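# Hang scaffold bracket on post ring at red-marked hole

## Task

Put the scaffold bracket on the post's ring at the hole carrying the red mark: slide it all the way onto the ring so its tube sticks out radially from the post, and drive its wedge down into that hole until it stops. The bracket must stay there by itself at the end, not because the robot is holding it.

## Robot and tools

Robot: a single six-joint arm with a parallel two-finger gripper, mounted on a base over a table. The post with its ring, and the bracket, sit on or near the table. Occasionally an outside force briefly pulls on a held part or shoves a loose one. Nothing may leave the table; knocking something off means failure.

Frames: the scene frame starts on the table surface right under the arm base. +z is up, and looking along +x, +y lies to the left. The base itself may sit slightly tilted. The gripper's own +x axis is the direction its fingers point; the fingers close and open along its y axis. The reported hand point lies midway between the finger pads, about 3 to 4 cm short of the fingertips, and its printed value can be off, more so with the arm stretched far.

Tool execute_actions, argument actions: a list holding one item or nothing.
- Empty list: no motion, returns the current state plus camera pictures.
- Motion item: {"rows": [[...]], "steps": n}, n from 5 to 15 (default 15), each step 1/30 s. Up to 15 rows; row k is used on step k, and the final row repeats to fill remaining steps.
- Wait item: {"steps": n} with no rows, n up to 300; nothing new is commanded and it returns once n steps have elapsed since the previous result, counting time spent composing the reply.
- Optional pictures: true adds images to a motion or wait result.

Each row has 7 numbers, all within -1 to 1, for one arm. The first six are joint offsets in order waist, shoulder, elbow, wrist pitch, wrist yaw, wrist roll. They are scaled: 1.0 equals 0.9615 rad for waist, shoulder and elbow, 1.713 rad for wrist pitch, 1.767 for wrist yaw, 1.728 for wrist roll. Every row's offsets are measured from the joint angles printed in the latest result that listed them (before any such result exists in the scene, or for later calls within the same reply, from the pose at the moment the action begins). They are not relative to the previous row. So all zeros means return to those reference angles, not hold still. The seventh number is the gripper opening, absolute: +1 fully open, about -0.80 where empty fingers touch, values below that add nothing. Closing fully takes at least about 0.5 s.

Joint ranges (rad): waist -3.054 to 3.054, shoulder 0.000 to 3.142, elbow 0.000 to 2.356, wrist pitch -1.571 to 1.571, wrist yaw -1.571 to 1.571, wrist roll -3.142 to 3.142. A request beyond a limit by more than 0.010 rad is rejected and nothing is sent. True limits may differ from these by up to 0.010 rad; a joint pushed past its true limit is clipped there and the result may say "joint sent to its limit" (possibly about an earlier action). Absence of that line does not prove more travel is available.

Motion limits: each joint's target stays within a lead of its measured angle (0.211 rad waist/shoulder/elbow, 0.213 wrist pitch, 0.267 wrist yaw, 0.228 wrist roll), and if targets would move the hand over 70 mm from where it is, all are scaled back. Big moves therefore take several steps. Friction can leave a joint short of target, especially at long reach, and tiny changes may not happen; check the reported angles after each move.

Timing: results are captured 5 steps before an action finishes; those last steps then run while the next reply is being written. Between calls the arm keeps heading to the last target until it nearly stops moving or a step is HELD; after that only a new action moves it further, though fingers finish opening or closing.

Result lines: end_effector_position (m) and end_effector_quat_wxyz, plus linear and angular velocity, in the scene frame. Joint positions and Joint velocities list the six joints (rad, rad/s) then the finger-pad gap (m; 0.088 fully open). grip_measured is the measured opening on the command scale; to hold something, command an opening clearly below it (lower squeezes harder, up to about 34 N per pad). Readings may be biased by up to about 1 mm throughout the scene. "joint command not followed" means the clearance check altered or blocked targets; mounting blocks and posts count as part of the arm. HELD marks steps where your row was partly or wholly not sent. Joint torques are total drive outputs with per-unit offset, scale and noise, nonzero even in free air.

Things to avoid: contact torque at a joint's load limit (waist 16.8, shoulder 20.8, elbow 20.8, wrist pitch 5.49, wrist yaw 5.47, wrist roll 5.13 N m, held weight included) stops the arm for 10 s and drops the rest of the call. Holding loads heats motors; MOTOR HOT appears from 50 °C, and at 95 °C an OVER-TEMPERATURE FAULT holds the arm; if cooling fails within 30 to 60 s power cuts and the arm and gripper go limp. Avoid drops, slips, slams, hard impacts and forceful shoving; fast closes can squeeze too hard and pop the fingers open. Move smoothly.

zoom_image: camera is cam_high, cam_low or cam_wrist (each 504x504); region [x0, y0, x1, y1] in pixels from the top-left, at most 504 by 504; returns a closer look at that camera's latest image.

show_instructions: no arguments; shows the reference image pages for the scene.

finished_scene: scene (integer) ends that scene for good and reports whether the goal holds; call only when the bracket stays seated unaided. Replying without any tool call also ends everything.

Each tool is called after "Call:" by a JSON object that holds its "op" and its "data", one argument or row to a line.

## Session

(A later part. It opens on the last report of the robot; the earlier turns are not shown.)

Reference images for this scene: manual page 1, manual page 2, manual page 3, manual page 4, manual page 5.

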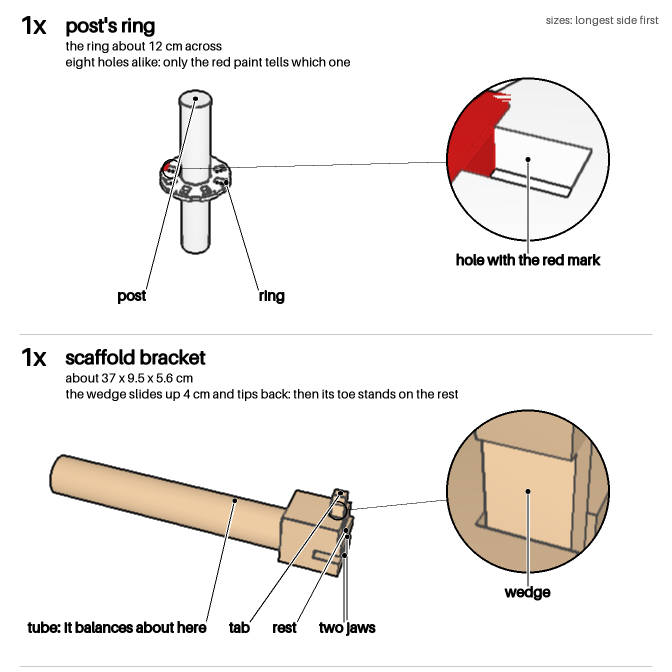

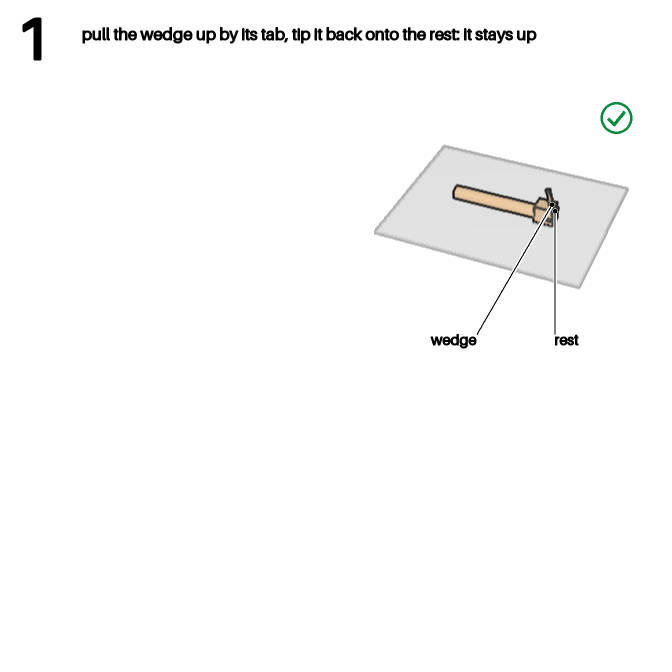

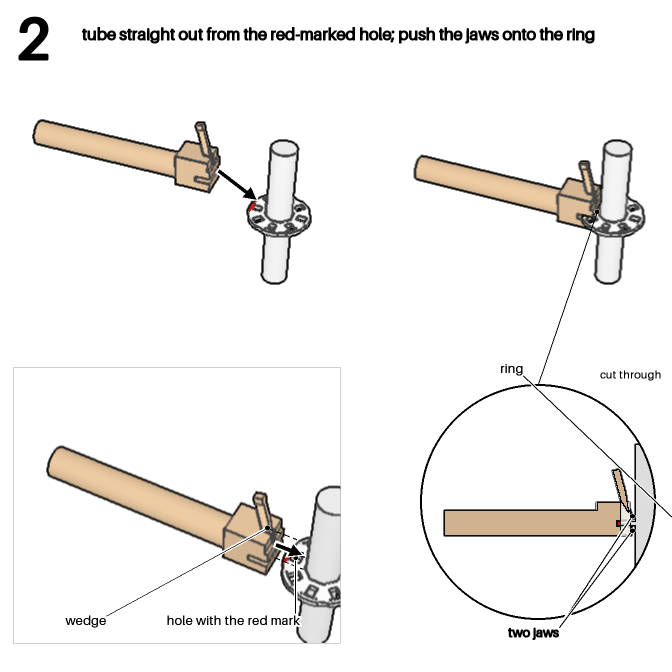

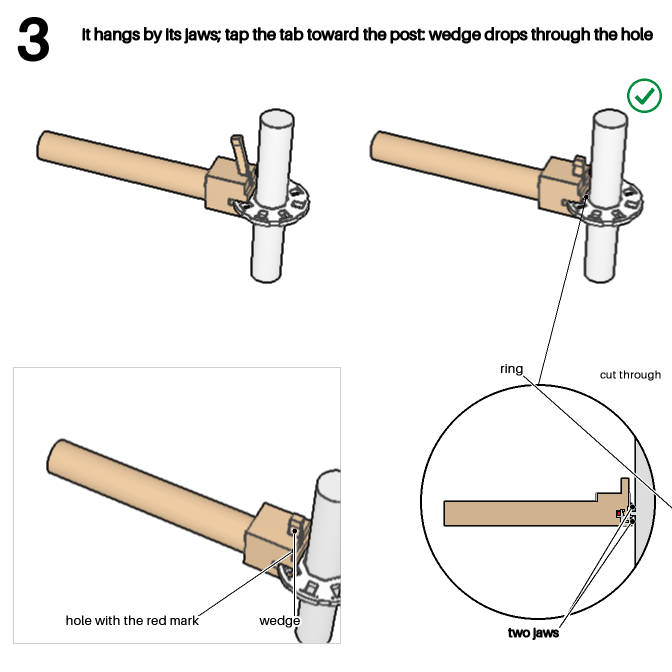

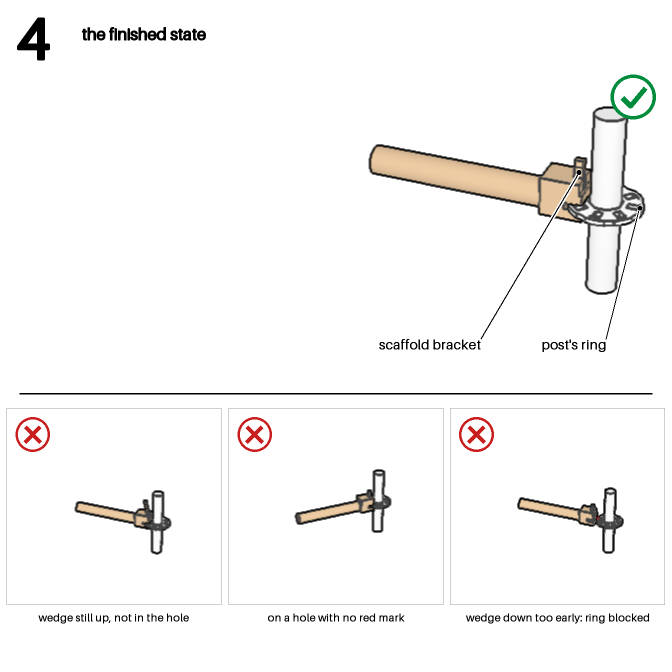

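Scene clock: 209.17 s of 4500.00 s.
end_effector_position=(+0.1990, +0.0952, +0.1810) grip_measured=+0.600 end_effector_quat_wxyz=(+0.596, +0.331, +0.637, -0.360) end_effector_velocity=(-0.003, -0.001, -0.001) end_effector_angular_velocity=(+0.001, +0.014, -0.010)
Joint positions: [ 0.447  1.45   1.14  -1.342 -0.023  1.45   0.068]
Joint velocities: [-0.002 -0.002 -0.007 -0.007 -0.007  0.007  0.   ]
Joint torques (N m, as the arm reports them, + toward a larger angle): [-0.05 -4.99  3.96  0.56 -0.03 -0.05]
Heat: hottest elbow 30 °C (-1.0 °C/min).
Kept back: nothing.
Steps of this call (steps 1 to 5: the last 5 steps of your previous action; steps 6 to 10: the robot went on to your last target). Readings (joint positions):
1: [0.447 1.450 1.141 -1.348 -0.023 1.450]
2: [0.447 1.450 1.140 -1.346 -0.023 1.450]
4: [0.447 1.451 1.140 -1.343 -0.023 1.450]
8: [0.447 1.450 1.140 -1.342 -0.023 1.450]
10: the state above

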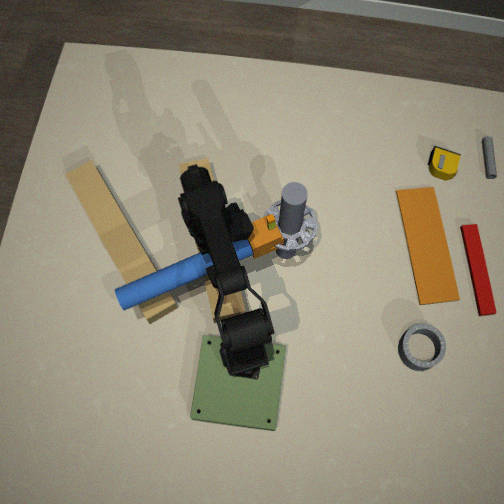

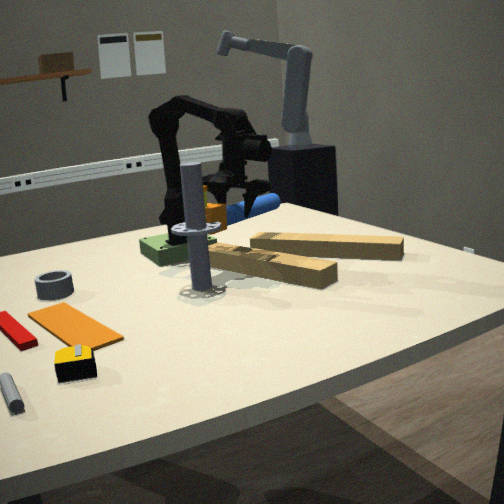

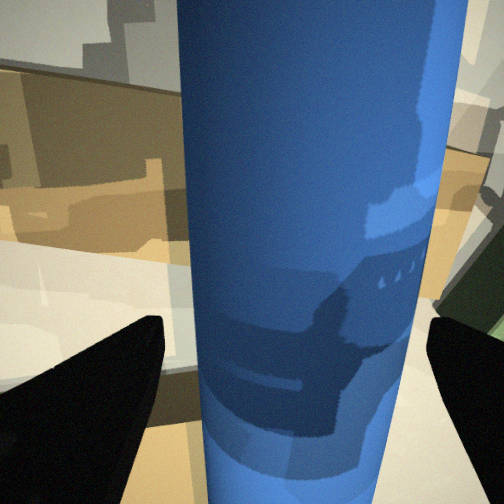

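Call:
{"op": "execute_actions", "data": {
  "actions": [
    {"rows":[[0,0,0,0,0,0,-0.8]],"steps":15}
  ]
}}

Call:
{"op": "execute_actions", "data": {
  "actions": [
    {"rows":[[-0.015,0,0,0,0,-0.005,-0.8],[-0.03,0,0,0,0,-0.01,-0.8],[-0.045,0,0,0,0,-0.015,-0.8],[-0.06,0,0,0,0,-0.02,-0.8],[-0.075,0,0,0,0,-0.025,-0.8],[-0.09,0,0,0,0,-0.03,-0.8]],"steps":15}
  ],
  "pictures": true
}}

Call:
{"op": "zoom_image", "data": {
  "camera": "cam_high",
  "region": [230, 170, 330, 270]
}}

Call:
{"op": "zoom_image", "data": {
  "camera": "cam_low",
  "region": [150, 100, 310, 260]
}}

Scene clock: 209.80 s of 4500.00 s.
end_effector_position=(+0.1989, +0.0951, +0.1810) grip_measured=+0.234 end_effector_quat_wxyz=(+0.596, +0.330, +0.637, -0.360) end_effector_velocity=(-0.006, -0.001, +0.001) end_effector_angular_velocity=(+0.000, +0.019, +0.009)
Joint positions: [ 0.447  1.45   1.14  -1.342 -0.023  1.45   0.05 ]
Joint velocities: [ 0.002 -0.007 -0.002 -0.022 -0.007 -0.007 -0.   ]
Joint torques (N m, as the arm reports them, + toward a larger angle): [-0.07 -5.17  4.44  0.4  -0.03  0.  ]
Heat: hottest elbow 30 °C (-1.0 °C/min).
Steps of this call (steps 1 to 9: the robot went on to your last target; steps 10 to 19: the first 10 steps of this action). Readings (joint positions):
10: [0.447 1.450 1.140 -1.341 -0.023 1.450]
11: [0.447 1.450 1.140 -1.341 -0.023 1.450]
13: [0.447 1.450 1.140 -1.342 -0.023 1.450]
17: [0.447 1.450 1.140 -1.342 -0.023 1.450]
19: the state above

Scene clock: 210.30 s of 4500.00 s.
end_effector_position=(+0.1997, +0.0930, +0.1814) grip_measured=+0.234 end_effector_quat_wxyz=(+0.580, +0.343, +0.652, -0.349) end_effector_velocity=(-0.004, -0.002, -0.000) end_effector_angular_velocity=(+0.027, +0.037, +0.007)
Joint positions: [ 0.402  1.45   1.14  -1.344 -0.074  1.407  0.05 ]
Joint velocities: [-0.027  0.002 -0.002 -0.022 -0.037 -0.037 -0.   ]
Joint torques (N m, as the arm reports them, + toward a larger angle): [-3.98 -5.17  4.48  0.51  2.21 -0.15]
Heat: hottest elbow 30 °C (-1.0 °C/min).
Steps of this call (steps 1 to 5: the last 5 steps of your previous action; steps 6 to 15: the first 10 steps of this action, its rows measured from where the robot was after step 5). Readings (joint positions):
5: [0.447 1.450 1.140 -1.342 -0.023 1.450]
6: [0.447 1.450 1.140 -1.342 -0.023 1.450]
7: [0.445 1.450 1.140 -1.342 -0.025 1.448]
9: [0.433 1.450 1.140 -1.343 -0.039 1.437]
13: [0.405 1.450 1.140 -1.344 -0.071 1.410]
15: the state above

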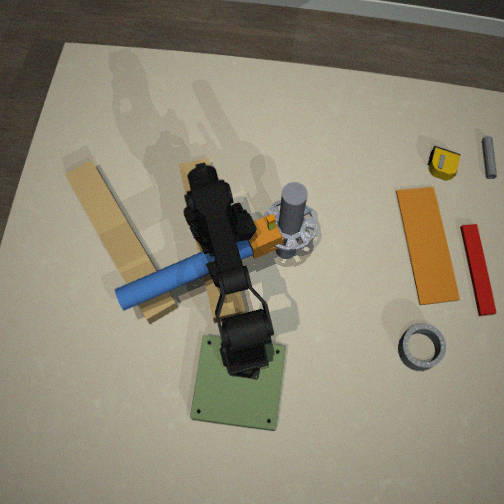

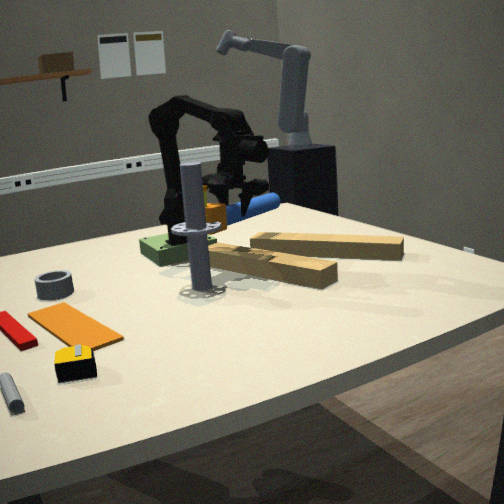

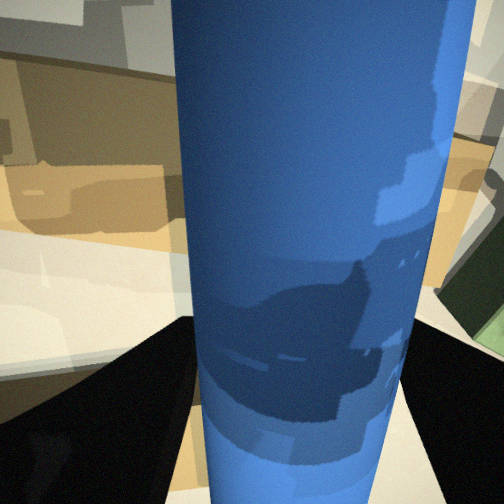

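Region (230, 170, 330, 270) of cam_high's 504x504 image, scaled by 5.040, with more detail than that image has.

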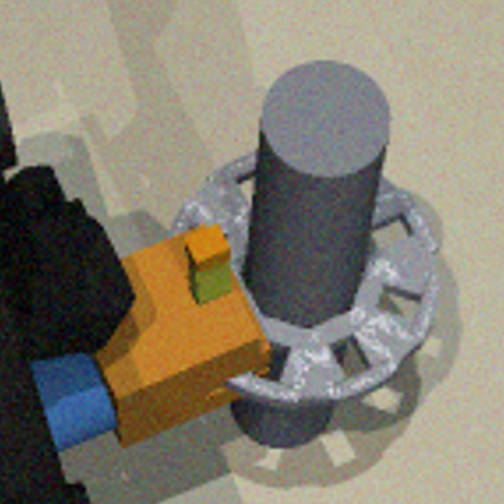

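Region (150, 100, 310, 260) of cam_low's 504x504 image, scaled by 3.150, with more detail than that image has.

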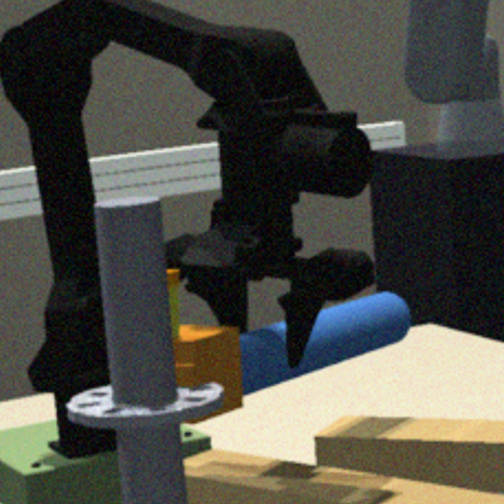

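Call:
{"op": "execute_actions", "data": {
  "actions": [
    {"rows":[[0.02,0,0,0,0.01,0.01,-0.8],[0.04,0,0,0,0.02,0.02,-0.8],[0.05,0,0,0,0.025,0.025,-0.8],[0.06,0,0,0,0.028,0.03,-0.8],[0.07,0,0,0,0.028,0.036,-0.8],[0.08,0,0,0,0.028,0.042,-0.8]],"steps":15}
  ],
  "pictures": true
}}

Call:
{"op": "zoom_image", "data": {
  "camera": "cam_high",
  "region": [230, 170, 330, 270]
}}

Call:
{"op": "zoom_image", "data": {
  "camera": "cam_low",
  "region": [150, 100, 310, 260]
}}

Scene clock: 210.90 s of 4500.00 s.
end_effector_position=(+0.1985, +0.0949, +0.1809) grip_measured=+0.233 end_effector_quat_wxyz=(+0.601, +0.326, +0.632, -0.365) end_effector_velocity=(-0.002, -0.001, -0.000) end_effector_angular_velocity=(-0.039, -0.010, -0.007)
Joint positions: [ 0.459  1.451  1.14  -1.344 -0.005  1.463  0.05 ]
Joint velocities: [ 0.027 -0.002 -0.002 -0.007  0.037  0.037 -0.   ]
Joint torques (N m, as the arm reports them, + toward a larger angle): [ 1.69 -5.14  4.43  0.33 -0.91  0.32]
Heat: hottest elbow 30 °C (-1.0 °C/min).
Steps of this call (steps 1 to 5: the last 5 steps of your previous action; steps 6 to 8: the robot went on to your last target; steps 9 to 18: the first 10 steps of this action). Readings (joint positions):
9: [0.403 1.451 1.140 -1.345 -0.074 1.405]
10: [0.410 1.451 1.140 -1.345 -0.064 1.413]
12: [0.429 1.451 1.140 -1.344 -0.041 1.432]
16: [0.455 1.451 1.140 -1.344 -0.010 1.459]
18: the state above

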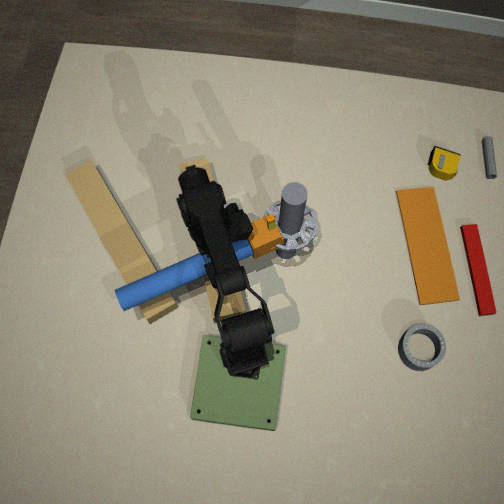

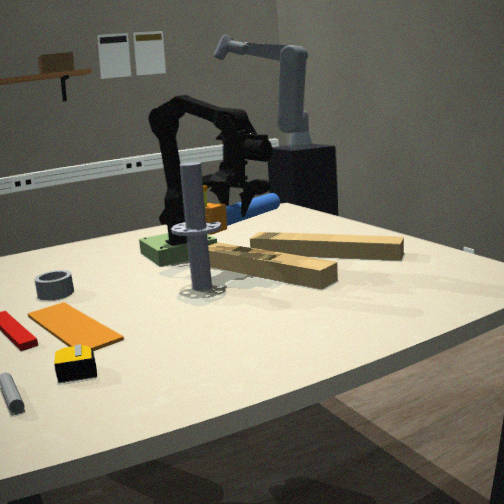

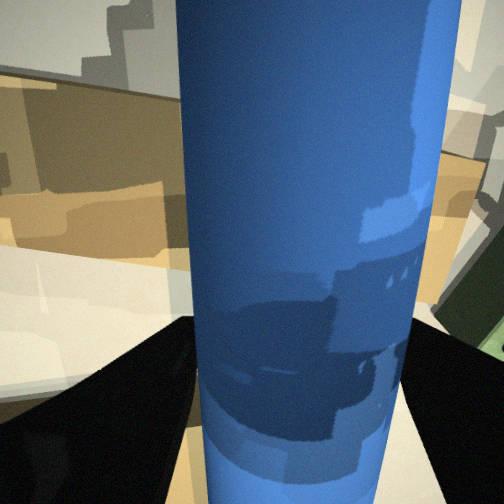

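Region (230, 170, 330, 270) of cam_high's 504x504 image, scaled by 5.040, with more detail than that image has.

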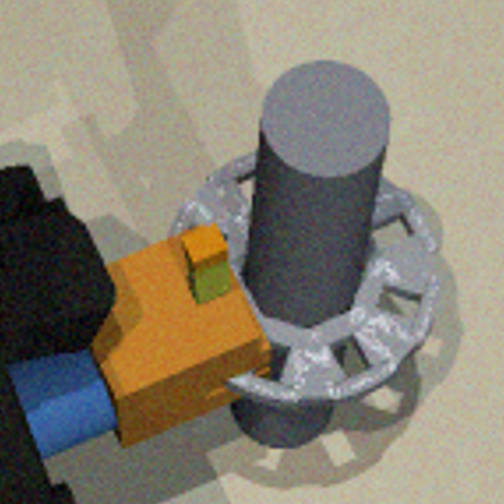

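Region (150, 100, 310, 260) of cam_low's 504x504 image, scaled by 3.150, with more detail than that image has.

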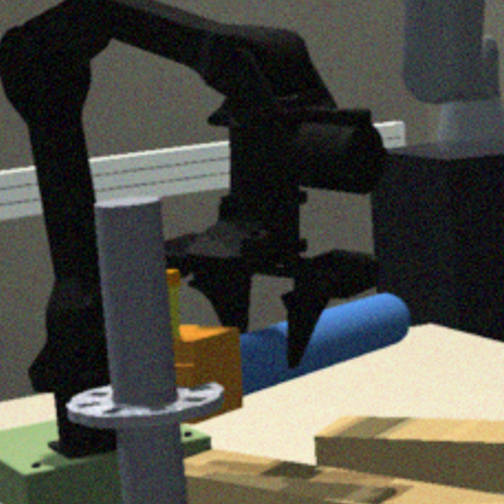

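Call:
{"op": "execute_actions", "data": {
  "actions": [
    {"rows":[[-0.01,0,0,0,-0.01,-0.006,0.6]],"steps":12}
  ]
}}

Call:
{"op": "execute_actions", "data": {
  "actions": [
    {"rows":[[0,0,0.12,-0.04,0,0,0.6],[0,0,0.24,-0.08,0,0,0.6],[-0.0,-0.01,0.355,-0.118,0,0,0.6]],"steps":15}
  ]
}}

Call:
{"op": "execute_actions", "data": {
  "actions": [
    {"rows":[[0,0,0,0,0.28,-1,-0.1]],"steps":15}
  ]
}}

Call:
{"op": "execute_actions", "data": {
  "actions": [
    {"rows":[[0,0,0,0,0,-1,-0.1]],"steps":15}
  ]
}}

Call:
{"op": "execute_actions", "data": {
  "actions": [
    {"steps":30}
  ]
}}

Scene clock: 212.07 s of 4500.00 s.
end_effector_position=(+0.1986, +0.0947, +0.1809) grip_measured=+0.233 end_effector_quat_wxyz=(+0.599, +0.328, +0.634, -0.363) end_effector_velocity=(-0.009, -0.004, -0.001) end_effector_angular_velocity=(+0.004, +0.047, +0.008)
Joint positions: [ 0.454  1.451  1.14  -1.344 -0.012  1.458  0.05 ]
Joint velocities: [-0.012 -0.002 -0.007 -0.037 -0.022 -0.022 -0.   ]
Joint torques (N m, as the arm reports them, + toward a larger angle): [-0.28 -5.12  4.47  0.34 -0.49 -0.1 ]
Heat: hottest elbow 30 °C (-1.0 °C/min).
Steps of this call (steps 1 to 5: the last 5 steps of your previous action; steps 6 to 15: the robot went on to your last target; steps 16 to 28: nothing new was sent; steps 29 to 35: the first 7 steps of this action). Readings (joint positions):
29: [0.462 1.451 1.140 -1.344 -0.002 1.467]
30: [0.460 1.451 1.140 -1.344 -0.004 1.465]
32: [0.456 1.451 1.140 -1.344 -0.009 1.460]
35: the state above

Scene clock: 212.57 s of 4500.00 s.
end_effector_position=(+0.2157, +0.1037, +0.2678) grip_measured=+0.599 end_effector_quat_wxyz=(+0.629, +0.374, +0.604, -0.315) end_effector_velocity=(-0.008, -0.003, +0.019) end_effector_angular_velocity=(+0.005, +0.005, +0.005)
Joint positions: [ 0.452  1.432  1.472 -1.535 -0.02   1.455  0.068]
Joint velocities: [-0.002 -0.007  0.071 -0.081 -0.007 -0.007 -0.   ]
Joint torques (N m, as the arm reports them, + toward a larger angle): [-0.07 -3.96  4.73  0.48 -0.03 -0.02]
Heat: hottest elbow 30 °C (-1.0 °C/min).
Steps of this call (steps 1 to 5: the last 5 steps of your previous action; steps 6 to 15: the first 10 steps of this action, its rows measured from where the robot was after step 5). Readings (joint positions):
5: [0.452 1.451 1.140 -1.344 -0.020 1.455]
6: [0.452 1.451 1.155 -1.359 -0.020 1.455]
7: [0.452 1.458 1.193 -1.398 -0.020 1.455]
9: [0.452 1.462 1.304 -1.466 -0.020 1.455]
13: [0.452 1.435 1.457 -1.523 -0.020 1.455]
15: the state above

Scene clock: 213.07 s of 4500.00 s.
end_effector_position=(+0.2428, +0.0407, +0.2822) grip_measured=-0.082 end_effector_quat_wxyz=(+0.790, +0.021, +0.561, -0.247) end_effector_velocity=(+0.011, -0.030, +0.016) end_effector_angular_velocity=(-0.699, +0.633, +1.761)
Joint positions: [ 0.452  1.436  1.473 -1.542  0.45   0.808  0.035]
Joint velocities: [-0.002 -0.002  0.002 -0.007  0.227 -1.985 -0.009]
Joint torques (N m, as the arm reports them, + toward a larger angle): [ 0.   -5.12  4.48  0.72  0.45 -0.08]
Heat: hottest elbow 30 °C (-1.0 °C/min).
Steps of this call (steps 1 to 5: the last 5 steps of your previous action; steps 6 to 15: the first 10 steps of this action, its rows measured from where the robot was after step 5). Readings (joint positions):
5: [0.452 1.436 1.473 -1.542 -0.020 1.455]
6: [0.455 1.436 1.473 -1.542 0.030 1.404]
7: [0.456 1.436 1.473 -1.542 0.116 1.335]
9: [0.455 1.436 1.473 -1.542 0.270 1.203]
13: [0.452 1.436 1.473 -1.542 0.428 0.940]
15: the state above

Scene clock: 213.57 s of 4500.00 s.
end_effector_position=(+0.2437, +0.0384, +0.2834) grip_measured=-0.100 end_effector_quat_wxyz=(+0.705, -0.361, +0.609, +0.042) end_effector_velocity=(+0.001, +0.001, +0.001) end_effector_angular_velocity=(-0.494, +0.748, +1.763)
Joint positions: [ 0.452  1.436  1.473 -1.542  0.469 -0.18   0.034]
Joint velocities: [-0.002 -0.002  0.002  0.007 -0.007 -1.985 -0.   ]
Joint torques (N m, as the arm reports them, + toward a larger angle): [-0.05 -5.13  4.57  0.69  0.24 -0.04]
Heat: hottest elbow 30 °C (-1.0 °C/min).
Steps of this call (steps 1 to 5: the last 5 steps of your previous action; steps 6 to 15: the first 10 steps of this action, its rows measured from where the robot was after step 5). Readings (joint positions):
5: [0.452 1.436 1.473 -1.542 0.468 0.479]
6: [0.452 1.436 1.473 -1.542 0.469 0.413]
7: [0.452 1.436 1.473 -1.542 0.469 0.347]
9: [0.452 1.436 1.473 -1.542 0.469 0.216]
13: [0.452 1.436 1.473 -1.542 0.469 -0.048]
15: the state above

Scene clock: 214.57 s of 4500.00 s.
end_effector_position=(+0.2439, +0.0385, +0.2834) grip_measured=-0.100 end_effector_quat_wxyz=(-0.423, +0.670, -0.503, -0.346) end_effector_velocity=(-0.002, -0.001, -0.001) end_effector_angular_velocity=(+0.002, +0.013, +0.005)
Joint positions: [ 0.452  1.436  1.473 -1.542  0.469 -1.247  0.034]
Joint velocities: [-0.002 -0.002 -0.002 -0.007 -0.007 -0.007 -0.   ]
Joint torques (N m, as the arm reports them, + toward a larger angle): [-0.03 -5.07  4.5   0.59  0.2  -0.06]
Heat: hottest elbow 30 °C (-1.0 °C/min).
Kept back: nothing.
Steps of this call (steps 1 to 5: the last 5 steps of your previous action; steps 6 to 30: the robot went on to your last target). Readings (joint positions):
1: [0.452 1.436 1.473 -1.542 0.469 -0.245]
2: [0.452 1.436 1.473 -1.542 0.469 -0.311]
4: [0.452 1.436 1.473 -1.542 0.469 -0.443]
8: [0.452 1.436 1.473 -1.542 0.469 -0.706]
30: the state above

Call:
{"op": "execute_actions", "data": {
  "actions": [
    {"rows":[[0,0.004,0.005,0.016,-0.002,-0.348,-0.1],[0,0.004,0.005,0.016,-0.002,-0.348,-0.1],[0,0.004,0.005,0.016,-0.002,-0.348,-0.1],[-0.04,0.004,0.005,0.016,-0.002,-0.348,-0.1],[-0.08,0.004,0.005,0.016,-0.002,-0.348,-0.1],[-0.12,0.004,0.005,0.016,-0.002,-0.348,-0.1],[-0.15,0.004,0.005,0.016,-0.002,-0.348,-0.1],[-0.172,0.004,0.005,0.016,-0.002,-0.348,-0.1]],"steps":15}
  ]
}}

Call:
{"op": "execute_actions", "data": {
  "actions": [
    {"steps":15}
  ],
  "pictures": true
}}

Scene clock: 215.17 s of 4500.00 s.
end_effector_position=(+0.2514, +0.0052, +0.2835) grip_measured=-0.100 end_effector_quat_wxyz=(-0.267, +0.733, -0.437, -0.447) end_effector_velocity=(-0.005, -0.110, -0.003) end_effector_angular_velocity=(-0.126, +0.277, +0.088)
Joint positions: [ 0.311  1.436  1.473 -1.518  0.466 -1.797  0.034]
Joint velocities: [-0.427  0.002 -0.002 -0.037 -0.007 -0.579 -0.   ]
Joint torques (N m, as the arm reports them, + toward a larger angle): [ 1.02 -4.64  4.95  0.85  0.21 -0.1 ]
Heat: hottest elbow 30 °C (-1.0 °C/min).
Steps of this call (steps 1 to 8: the robot went on to your last target; steps 9 to 18: the first 10 steps of this action). Readings (joint positions):
9: [0.452 1.436 1.473 -1.539 0.469 -1.300]
10: [0.452 1.436 1.473 -1.533 0.469 -1.369]
12: [0.449 1.436 1.473 -1.523 0.467 -1.500]
16: [0.355 1.436 1.473 -1.518 0.465 -1.743]
18: the state above

Scene clock: 215.67 s of 4500.00 s.
end_effector_position=(+0.2516, -0.0002, +0.2834) grip_measured=-0.100 end_effector_quat_wxyz=(-0.254, +0.735, -0.434, -0.455) end_effector_velocity=(-0.003, -0.002, +0.000) end_effector_angular_velocity=(+0.005, +0.007, -0.000)
Joint positions: [ 0.289  1.436  1.473 -1.518  0.466 -1.846  0.034]
Joint velocities: [-0.007 -0.007 -0.002 -0.007 -0.007 -0.007 -0.   ]
Joint torques (N m, as the arm reports them, + toward a larger angle): [-0.29 -4.55  4.98  0.85  0.21 -0.08]
Heat: hottest elbow 30 °C (-1.0 °C/min).
Kept back: nothing.
Steps of this call (steps 1 to 5: the last 5 steps of your previous action; steps 6 to 15: the robot went on to your last target). Readings (joint positions):
1: [0.300 1.436 1.473 -1.518 0.466 -1.812]
2: [0.295 1.436 1.473 -1.518 0.466 -1.822]
4: [0.292 1.436 1.473 -1.518 0.466 -1.834]
8: [0.290 1.436 1.473 -1.518 0.466 -1.843]
15: the state above

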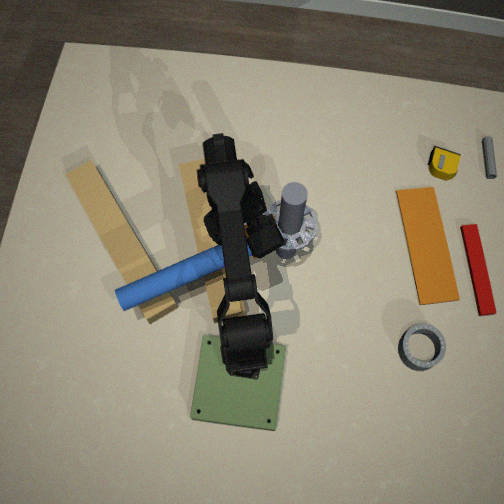

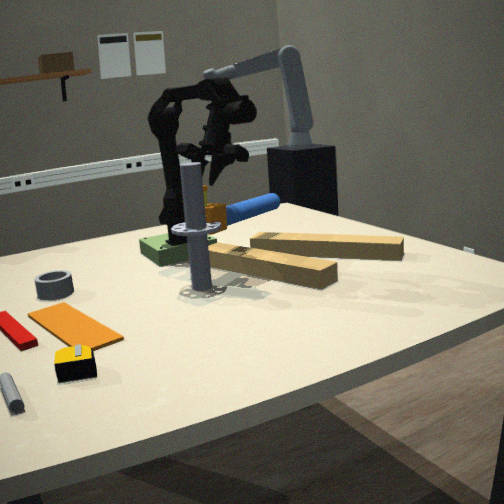

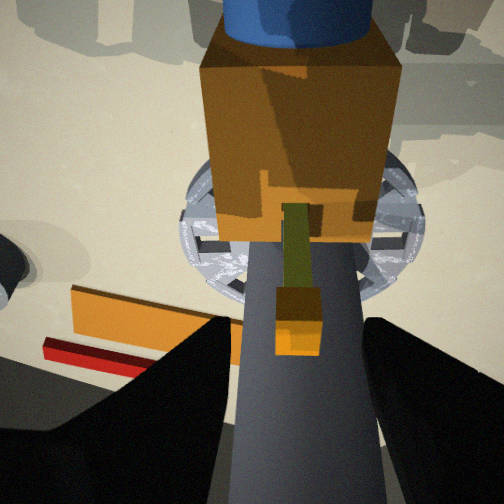

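Call:
{"op": "execute_actions", "data": {
  "actions": [
    {"rows":[[0,0,-0.02,0.009,0,0,-0.1],[0,0,-0.04,0.018,0,0,-0.1],[0,0,-0.06,0.027,0,0,-0.1],[0,0,-0.08,0.036,0,0,-0.1],[0,0,-0.1,0.045,0,0,-0.1]],"steps":15}
  ]
}}

Call:
{"op": "execute_actions", "data": {
  "actions": [
    {"steps":8}
  ],
  "pictures": true
}}

Call:
{"op": "zoom_image", "data": {
  "camera": "cam_low",
  "region": [150, 100, 310, 260]
}}

Scene clock: 216.20 s of 4500.00 s.
end_effector_position=(+0.2534, +0.0003, +0.2620) grip_measured=-0.100 end_effector_quat_wxyz=(-0.249, +0.732, -0.437, -0.460) end_effector_velocity=(+0.006, +0.002, -0.006) end_effector_angular_velocity=(+0.013, -0.021, +0.005)
Joint positions: [ 0.289  1.437  1.387 -1.449  0.466 -1.846  0.034]
Joint velocities: [-0.002 -0.002 -0.027  0.051 -0.007 -0.007  0.   ]
Joint torques (N m, as the arm reports them, + toward a larger angle): [-0.06 -5.26  3.91  0.88  0.22 -0.01]
Heat: hottest elbow 30 °C (-1.0 °C/min).
Steps of this call (steps 1 to 6: the robot went on to your last target; steps 7 to 16: the first 10 steps of this action). Readings (joint positions):
7: [0.289 1.436 1.472 -1.515 0.466 -1.846]
8: [0.289 1.436 1.468 -1.508 0.466 -1.846]
10: [0.289 1.435 1.447 -1.486 0.466 -1.846]
14: [0.289 1.437 1.394 -1.455 0.466 -1.846]
16: the state above

Scene clock: 216.47 s of 4500.00 s.
end_effector_position=(+0.2543, +0.0006, +0.2617) grip_measured=-0.100 end_effector_quat_wxyz=(-0.250, +0.732, -0.436, -0.459) end_effector_velocity=(-0.003, -0.000, -0.002) end_effector_angular_velocity=(+0.005, +0.011, -0.008)
Joint positions: [ 0.289  1.437  1.386 -1.444  0.466 -1.846  0.034]
Joint velocities: [-0.002 -0.002 -0.007 -0.007 -0.007  0.007  0.   ]
Joint torques (N m, as the arm reports them, + toward a larger angle): [ 0.   -5.32  3.77  0.78  0.24 -0.01]
Heat: hottest elbow 30 °C (-1.0 °C/min).
Kept back: nothing.
Steps of this call (steps 1 to 5: the last 5 steps of your previous action; steps 6 to 8: the robot went on to your last target). Readings (joint positions):
1: [0.289 1.437 1.387 -1.447 0.466 -1.846]
2: [0.289 1.437 1.387 -1.445 0.466 -1.846]
4: [0.289 1.437 1.386 -1.444 0.466 -1.846]
8: the state above

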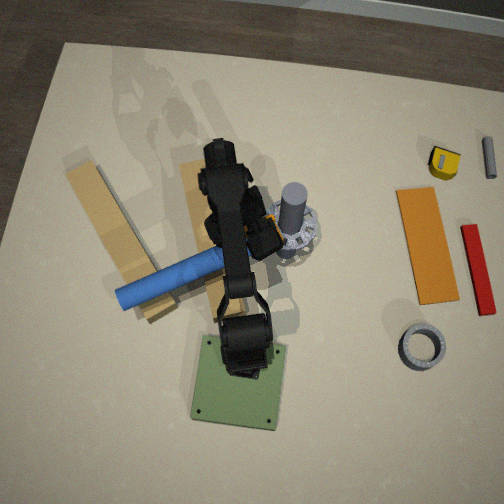

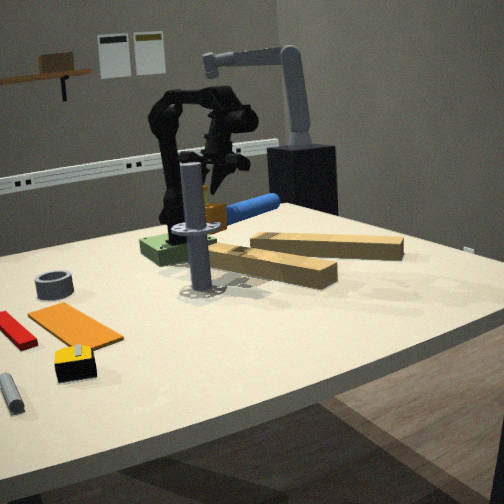

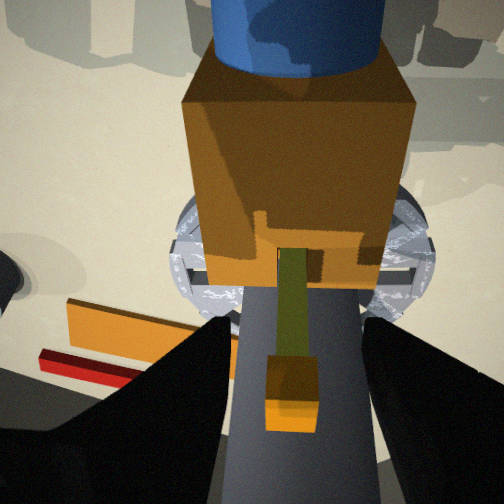

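Region (150, 100, 310, 260) of cam_low's 504x504 image, scaled by 3.150, with more detail than that image has.

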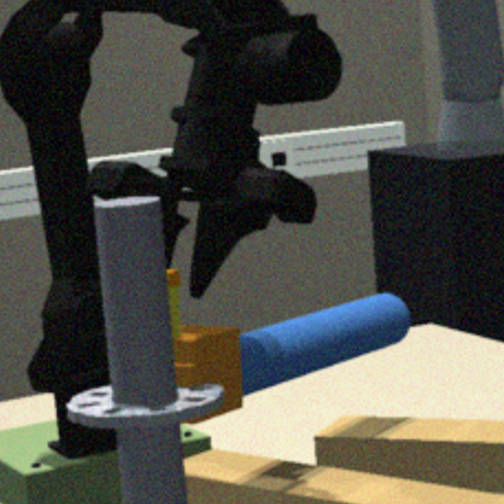

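Call:
{"op": "execute_actions", "data": {
  "actions": [
    {"rows":[[0,0,0,0,0,0,-1]],"steps":15}
  ]
}}

Call:
{"op": "execute_actions", "data": {
  "actions": [
    {"rows":[[0,0,0.02,-0.009,0,0,-1],[0,0,0.04,-0.018,0,0,-1],[0,0,0.06,-0.027,0,0,-1],[0,0,0.08,-0.036,0,0,-1]],"steps":15}
  ],
  "pictures": true
}}

Call:
{"op": "zoom_image", "data": {
  "camera": "cam_low",
  "region": [150, 100, 310, 260]
}}

Scene clock: 217.13 s of 4500.00 s.
end_effector_position=(+0.2530, -0.0003, +0.2617) grip_measured=-0.536 end_effector_quat_wxyz=(-0.248, +0.731, -0.438, -0.460) end_effector_velocity=(+0.001, +0.001, +0.002) end_effector_angular_velocity=(+0.010, -0.011, +0.005)
Joint positions: [ 0.288  1.436  1.386 -1.45   0.467 -1.845  0.013]
Joint velocities: [-0.002 -0.007  0.002  0.007 -0.007 -0.007 -0.   ]
Joint torques (N m, as the arm reports them, + toward a larger angle): [ 0.03 -5.12  4.64  1.06  0.16 -0.02]
Heat: hottest elbow 30 °C (-2.0 °C/min).
Steps of this call (steps 1 to 10: the robot went on to your last target; steps 11 to 20: the first 10 steps of this action). Readings (joint positions):
11: [0.289 1.437 1.386 -1.444 0.466 -1.846]
12: [0.289 1.437 1.386 -1.444 0.466 -1.846]
14: [0.289 1.437 1.386 -1.450 0.468 -1.844]
18: [0.288 1.436 1.386 -1.450 0.467 -1.845]
20: the state above

Scene clock: 217.63 s of 4500.00 s.
end_effector_position=(+0.2517, +0.0000, +0.2781) grip_measured=-0.539 end_effector_quat_wxyz=(-0.252, +0.733, -0.435, -0.458) end_effector_velocity=(-0.002, -0.002, +0.005) end_effector_angular_velocity=(-0.009, +0.003, +0.003)
Joint positions: [ 0.289  1.436  1.452 -1.503  0.464 -1.846  0.013]
Joint velocities: [-0.002 -0.002  0.017 -0.022  0.007 -0.007 -0.   ]
Joint torques (N m, as the arm reports them, + toward a larger angle): [-0.19 -5.06  5.28  0.23  0.33  0.01]
Heat: hottest elbow 30 °C (-2.0 °C/min).
Steps of this call (steps 1 to 5: the last 5 steps of your previous action; steps 6 to 15: the first 10 steps of this action, its rows measured from where the robot was after step 5). Readings (joint positions):
5: [0.288 1.436 1.386 -1.450 0.467 -1.845]
6: [0.288 1.436 1.386 -1.450 0.467 -1.845]
7: [0.288 1.436 1.390 -1.454 0.467 -1.845]
9: [0.289 1.437 1.413 -1.474 0.466 -1.844]
13: [0.289 1.436 1.450 -1.501 0.464 -1.846]
15: the state above

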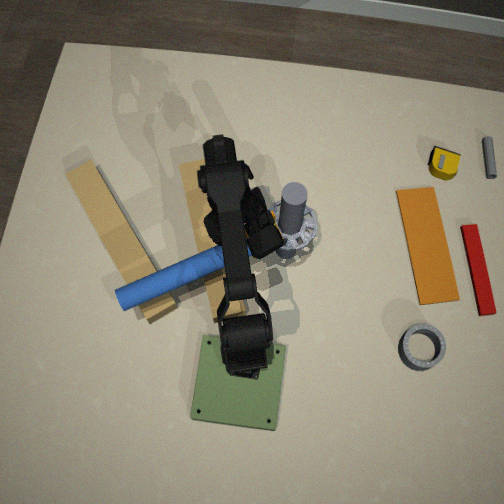

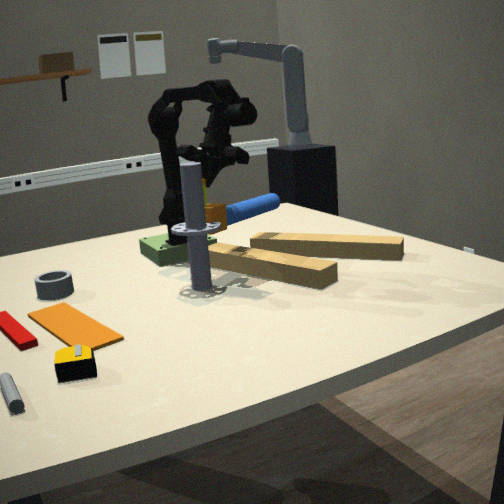

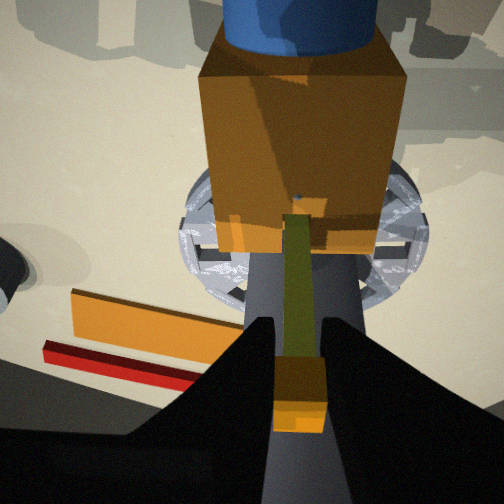

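Region (150, 100, 310, 260) of cam_low's 504x504 image, scaled by 3.150, with more detail than that image has.

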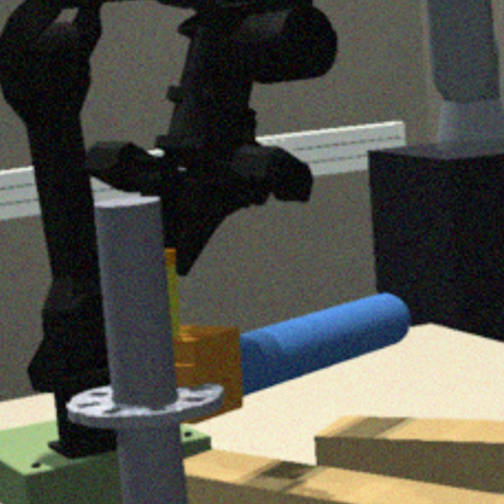

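Call:
{"op": "execute_actions", "data": {
  "actions": [
    {"rows":[[0,0,-0.025,0.011,0,0,-1],[0,0,-0.05,0.022,0,0,-1],[0,0,-0.075,0.034,0,0,-1],[0,0,-0.1,0.045,0,0,-1],[0,0,-0.125,0.056,0,0,-1],[0,0,-0.15,0.067,0,0,-1]],"steps":15}
  ]
}}

Call:
{"op": "execute_actions", "data": {
  "actions": [
    {"steps":6}
  ],
  "pictures": true
}}

Call:
{"op": "zoom_image", "data": {
  "camera": "cam_low",
  "region": [150, 100, 310, 260]
}}

Scene clock: 218.20 s of 4500.00 s.
end_effector_position=(+0.2530, -0.0006, +0.2583) grip_measured=-0.543 end_effector_quat_wxyz=(-0.251, +0.738, -0.435, -0.451) end_effector_velocity=(-0.002, -0.002, -0.004) end_effector_angular_velocity=(+0.009, -0.062, +0.003)
Joint positions: [ 0.293  1.415  1.35  -1.413  0.478 -1.846  0.012]
Joint velocities: [-0.002 -0.061 -0.076  0.081  0.007 -0.007 -0.   ]
Joint torques (N m, as the arm reports them, + toward a larger angle): [-0.36 -1.94  1.41  1.78 -0.34 -0.02]
Heat: hottest elbow 30 °C (-1.0 °C/min).
Steps of this call (steps 1 to 5: the last 5 steps of your previous action; steps 6 to 7: the robot went on to your last target; steps 8 to 17: the first 10 steps of this action). Readings (joint positions):
8: [0.289 1.436 1.453 -1.504 0.464 -1.846]
9: [0.289 1.436 1.447 -1.499 0.464 -1.846]
11: [0.289 1.433 1.415 -1.472 0.465 -1.846]
15: [0.293 1.422 1.357 -1.422 0.478 -1.845]
17: the state above

Scene clock: 218.40 s of 4500.00 s.
end_effector_position=(+0.2529, -0.0006, +0.2581) grip_measured=-0.543 end_effector_quat_wxyz=(-0.252, +0.739, -0.434, -0.449) end_effector_velocity=(-0.000, -0.002, +0.000) end_effector_angular_velocity=(-0.010, +0.000, +0.016)
Joint positions: [ 0.293  1.41   1.344 -1.407  0.478 -1.846  0.012]
Joint velocities: [-0.002 -0.007 -0.007  0.007  0.007 -0.022 -0.   ]
Joint torques (N m, as the arm reports them, + toward a larger angle): [-0.33 -1.8   1.38  1.92 -0.36 -0.01]
Heat: hottest elbow 30 °C (-1.0 °C/min).
Kept back: nothing.
Steps of this call (steps 1 to 5: the last 5 steps of your previous action; step 6: the robot went on to your last target). Readings (joint positions):
1: [0.293 1.413 1.348 -1.411 0.478 -1.846]
2: [0.293 1.412 1.346 -1.410 0.478 -1.846]
4: [0.293 1.411 1.345 -1.408 0.478 -1.846]
6: the state above

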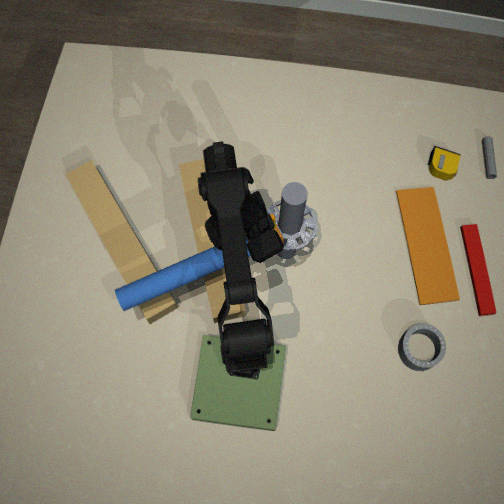

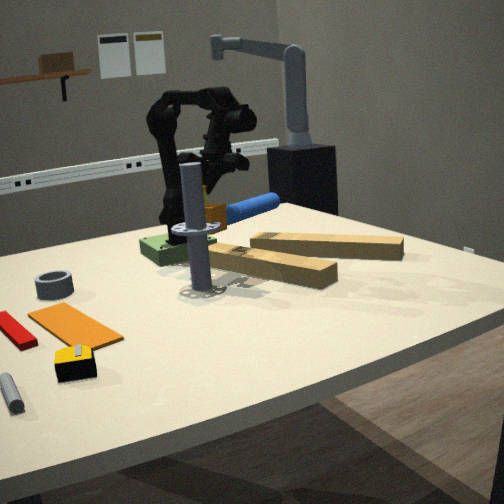

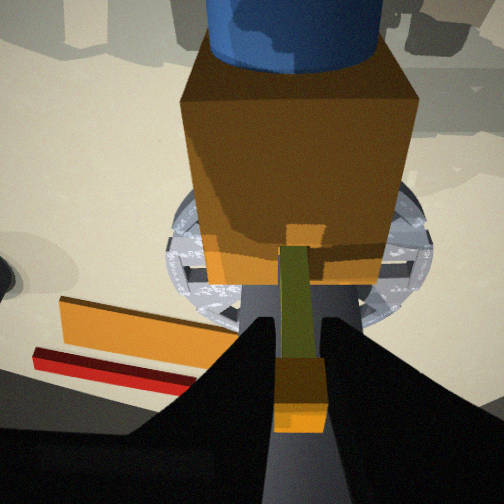

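Region (150, 100, 310, 260) of cam_low's 504x504 image, scaled by 3.150, with more detail than that image has.

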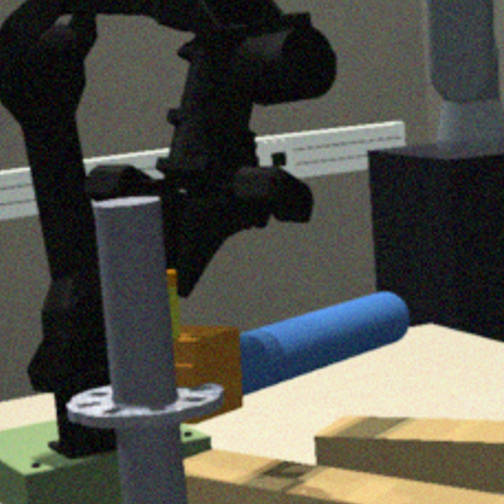

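Call:
{"op": "execute_actions", "data": {
  "actions": [
    {"rows":[[0,0,0.01,0.005,0,0,-1],[0,0,0.01,0.01,0,0,-1],[0,0,0.01,0.015,0,0,-1],[0,0,0.01,0.02,0,0,-1],[0,0,0.01,0.025,0,0,-1],[0,0,0.0,0.03,0,0,-1],[0,0,-0.01,0.035,0,0,-1],[0,0,-0.03,0.045,0,0,-1],[0,0,-0.05,0.055,0,0,-1]],"steps":15}
  ]
}}

Call:
{"op": "execute_actions", "data": {
  "actions": [
    {"steps":6}
  ],
  "pictures": true
}}

Call:
{"op": "zoom_image", "data": {
  "camera": "cam_low",
  "region": [150, 100, 310, 260]
}}

Scene clock: 219.17 s of 4500.00 s.
end_effector_position=(+0.2541, -0.0013, +0.2588) grip_measured=-0.542 end_effector_quat_wxyz=(-0.259, +0.746, -0.430, -0.439) end_effector_velocity=(-0.002, -0.008, -0.009) end_effector_angular_velocity=(-0.011, -0.149, -0.003)
Joint positions: [ 0.293  1.392  1.327 -1.379  0.485 -1.848  0.012]
Joint velocities: [-0.002 -0.129 -0.168  0.183  0.051 -0.007  0.   ]
Joint torques (N m, as the arm reports them, + toward a larger angle): [-0.06 -1.68  3.14  3.95 -0.17  0.06]
Heat: hottest elbow 30 °C (-1.0 °C/min).
Steps of this call (steps 1 to 13: the robot went on to your last target; steps 14 to 23: the first 10 steps of this action). Readings (joint positions):
14: [0.293 1.406 1.345 -1.405 0.478 -1.846]
15: [0.293 1.405 1.346 -1.405 0.478 -1.846]
17: [0.293 1.405 1.347 -1.405 0.478 -1.846]
21: [0.293 1.401 1.341 -1.397 0.479 -1.847]
23: the state above

Scene clock: 219.37 s of 4500.00 s.
end_effector_position=(+0.2549, -0.0021, +0.2585) grip_measured=-0.540 end_effector_quat_wxyz=(-0.261, +0.749, -0.429, -0.432) end_effector_velocity=(+0.001, -0.001, +0.001) end_effector_angular_velocity=(-0.003, -0.020, +0.003)
Joint positions: [ 0.292  1.384  1.316 -1.363  0.492 -1.848  0.013]
Joint velocities: [-0.002 -0.012 -0.012  0.022  0.007 -0.007  0.   ]
Joint torques (N m, as the arm reports them, + toward a larger angle): [ 0.04 -1.65  2.97  4.13 -0.38  0.05]
Heat: hottest elbow 30 °C (-1.0 °C/min).
Kept back: nothing.
Steps of this call (steps 1 to 5: the last 5 steps of your previous action; step 6: the robot went on to your last target). Readings (joint positions):
1: [0.293 1.388 1.323 -1.373 0.487 -1.848]
2: [0.293 1.386 1.320 -1.369 0.488 -1.848]
4: [0.293 1.384 1.317 -1.365 0.490 -1.848]
6: the state above

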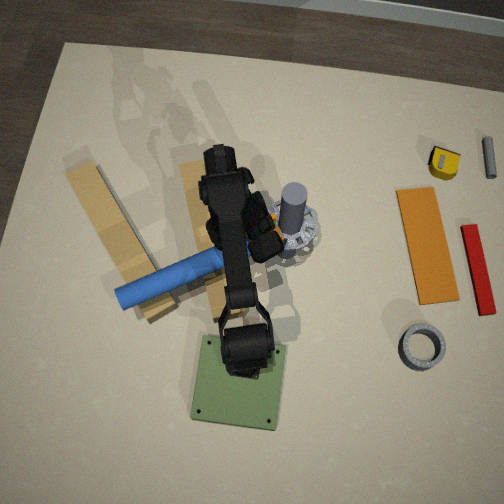

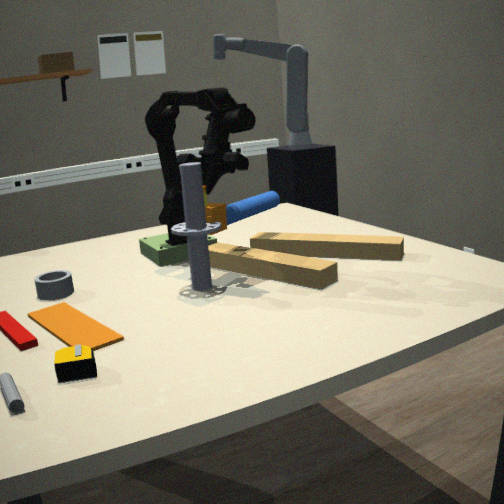

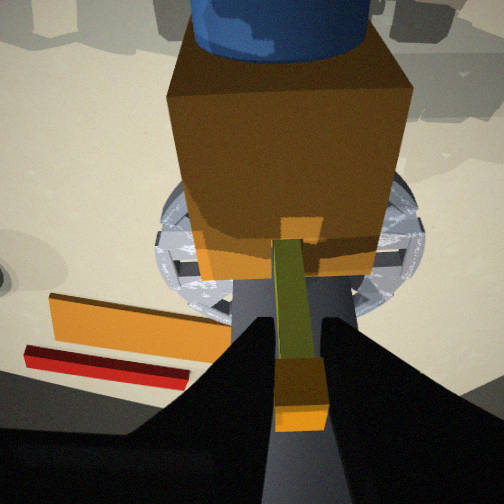

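Region (150, 100, 310, 260) of cam_low's 504x504 image, scaled by 3.150, with more detail than that image has.

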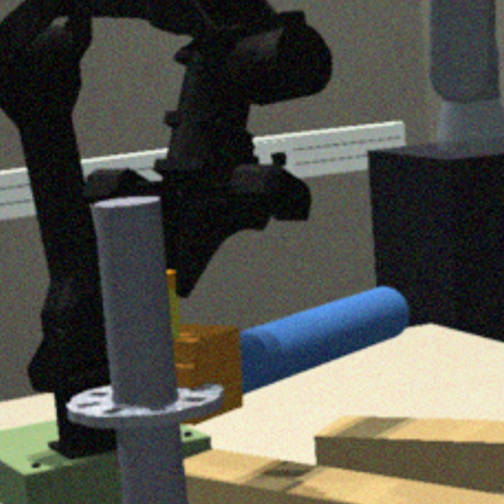

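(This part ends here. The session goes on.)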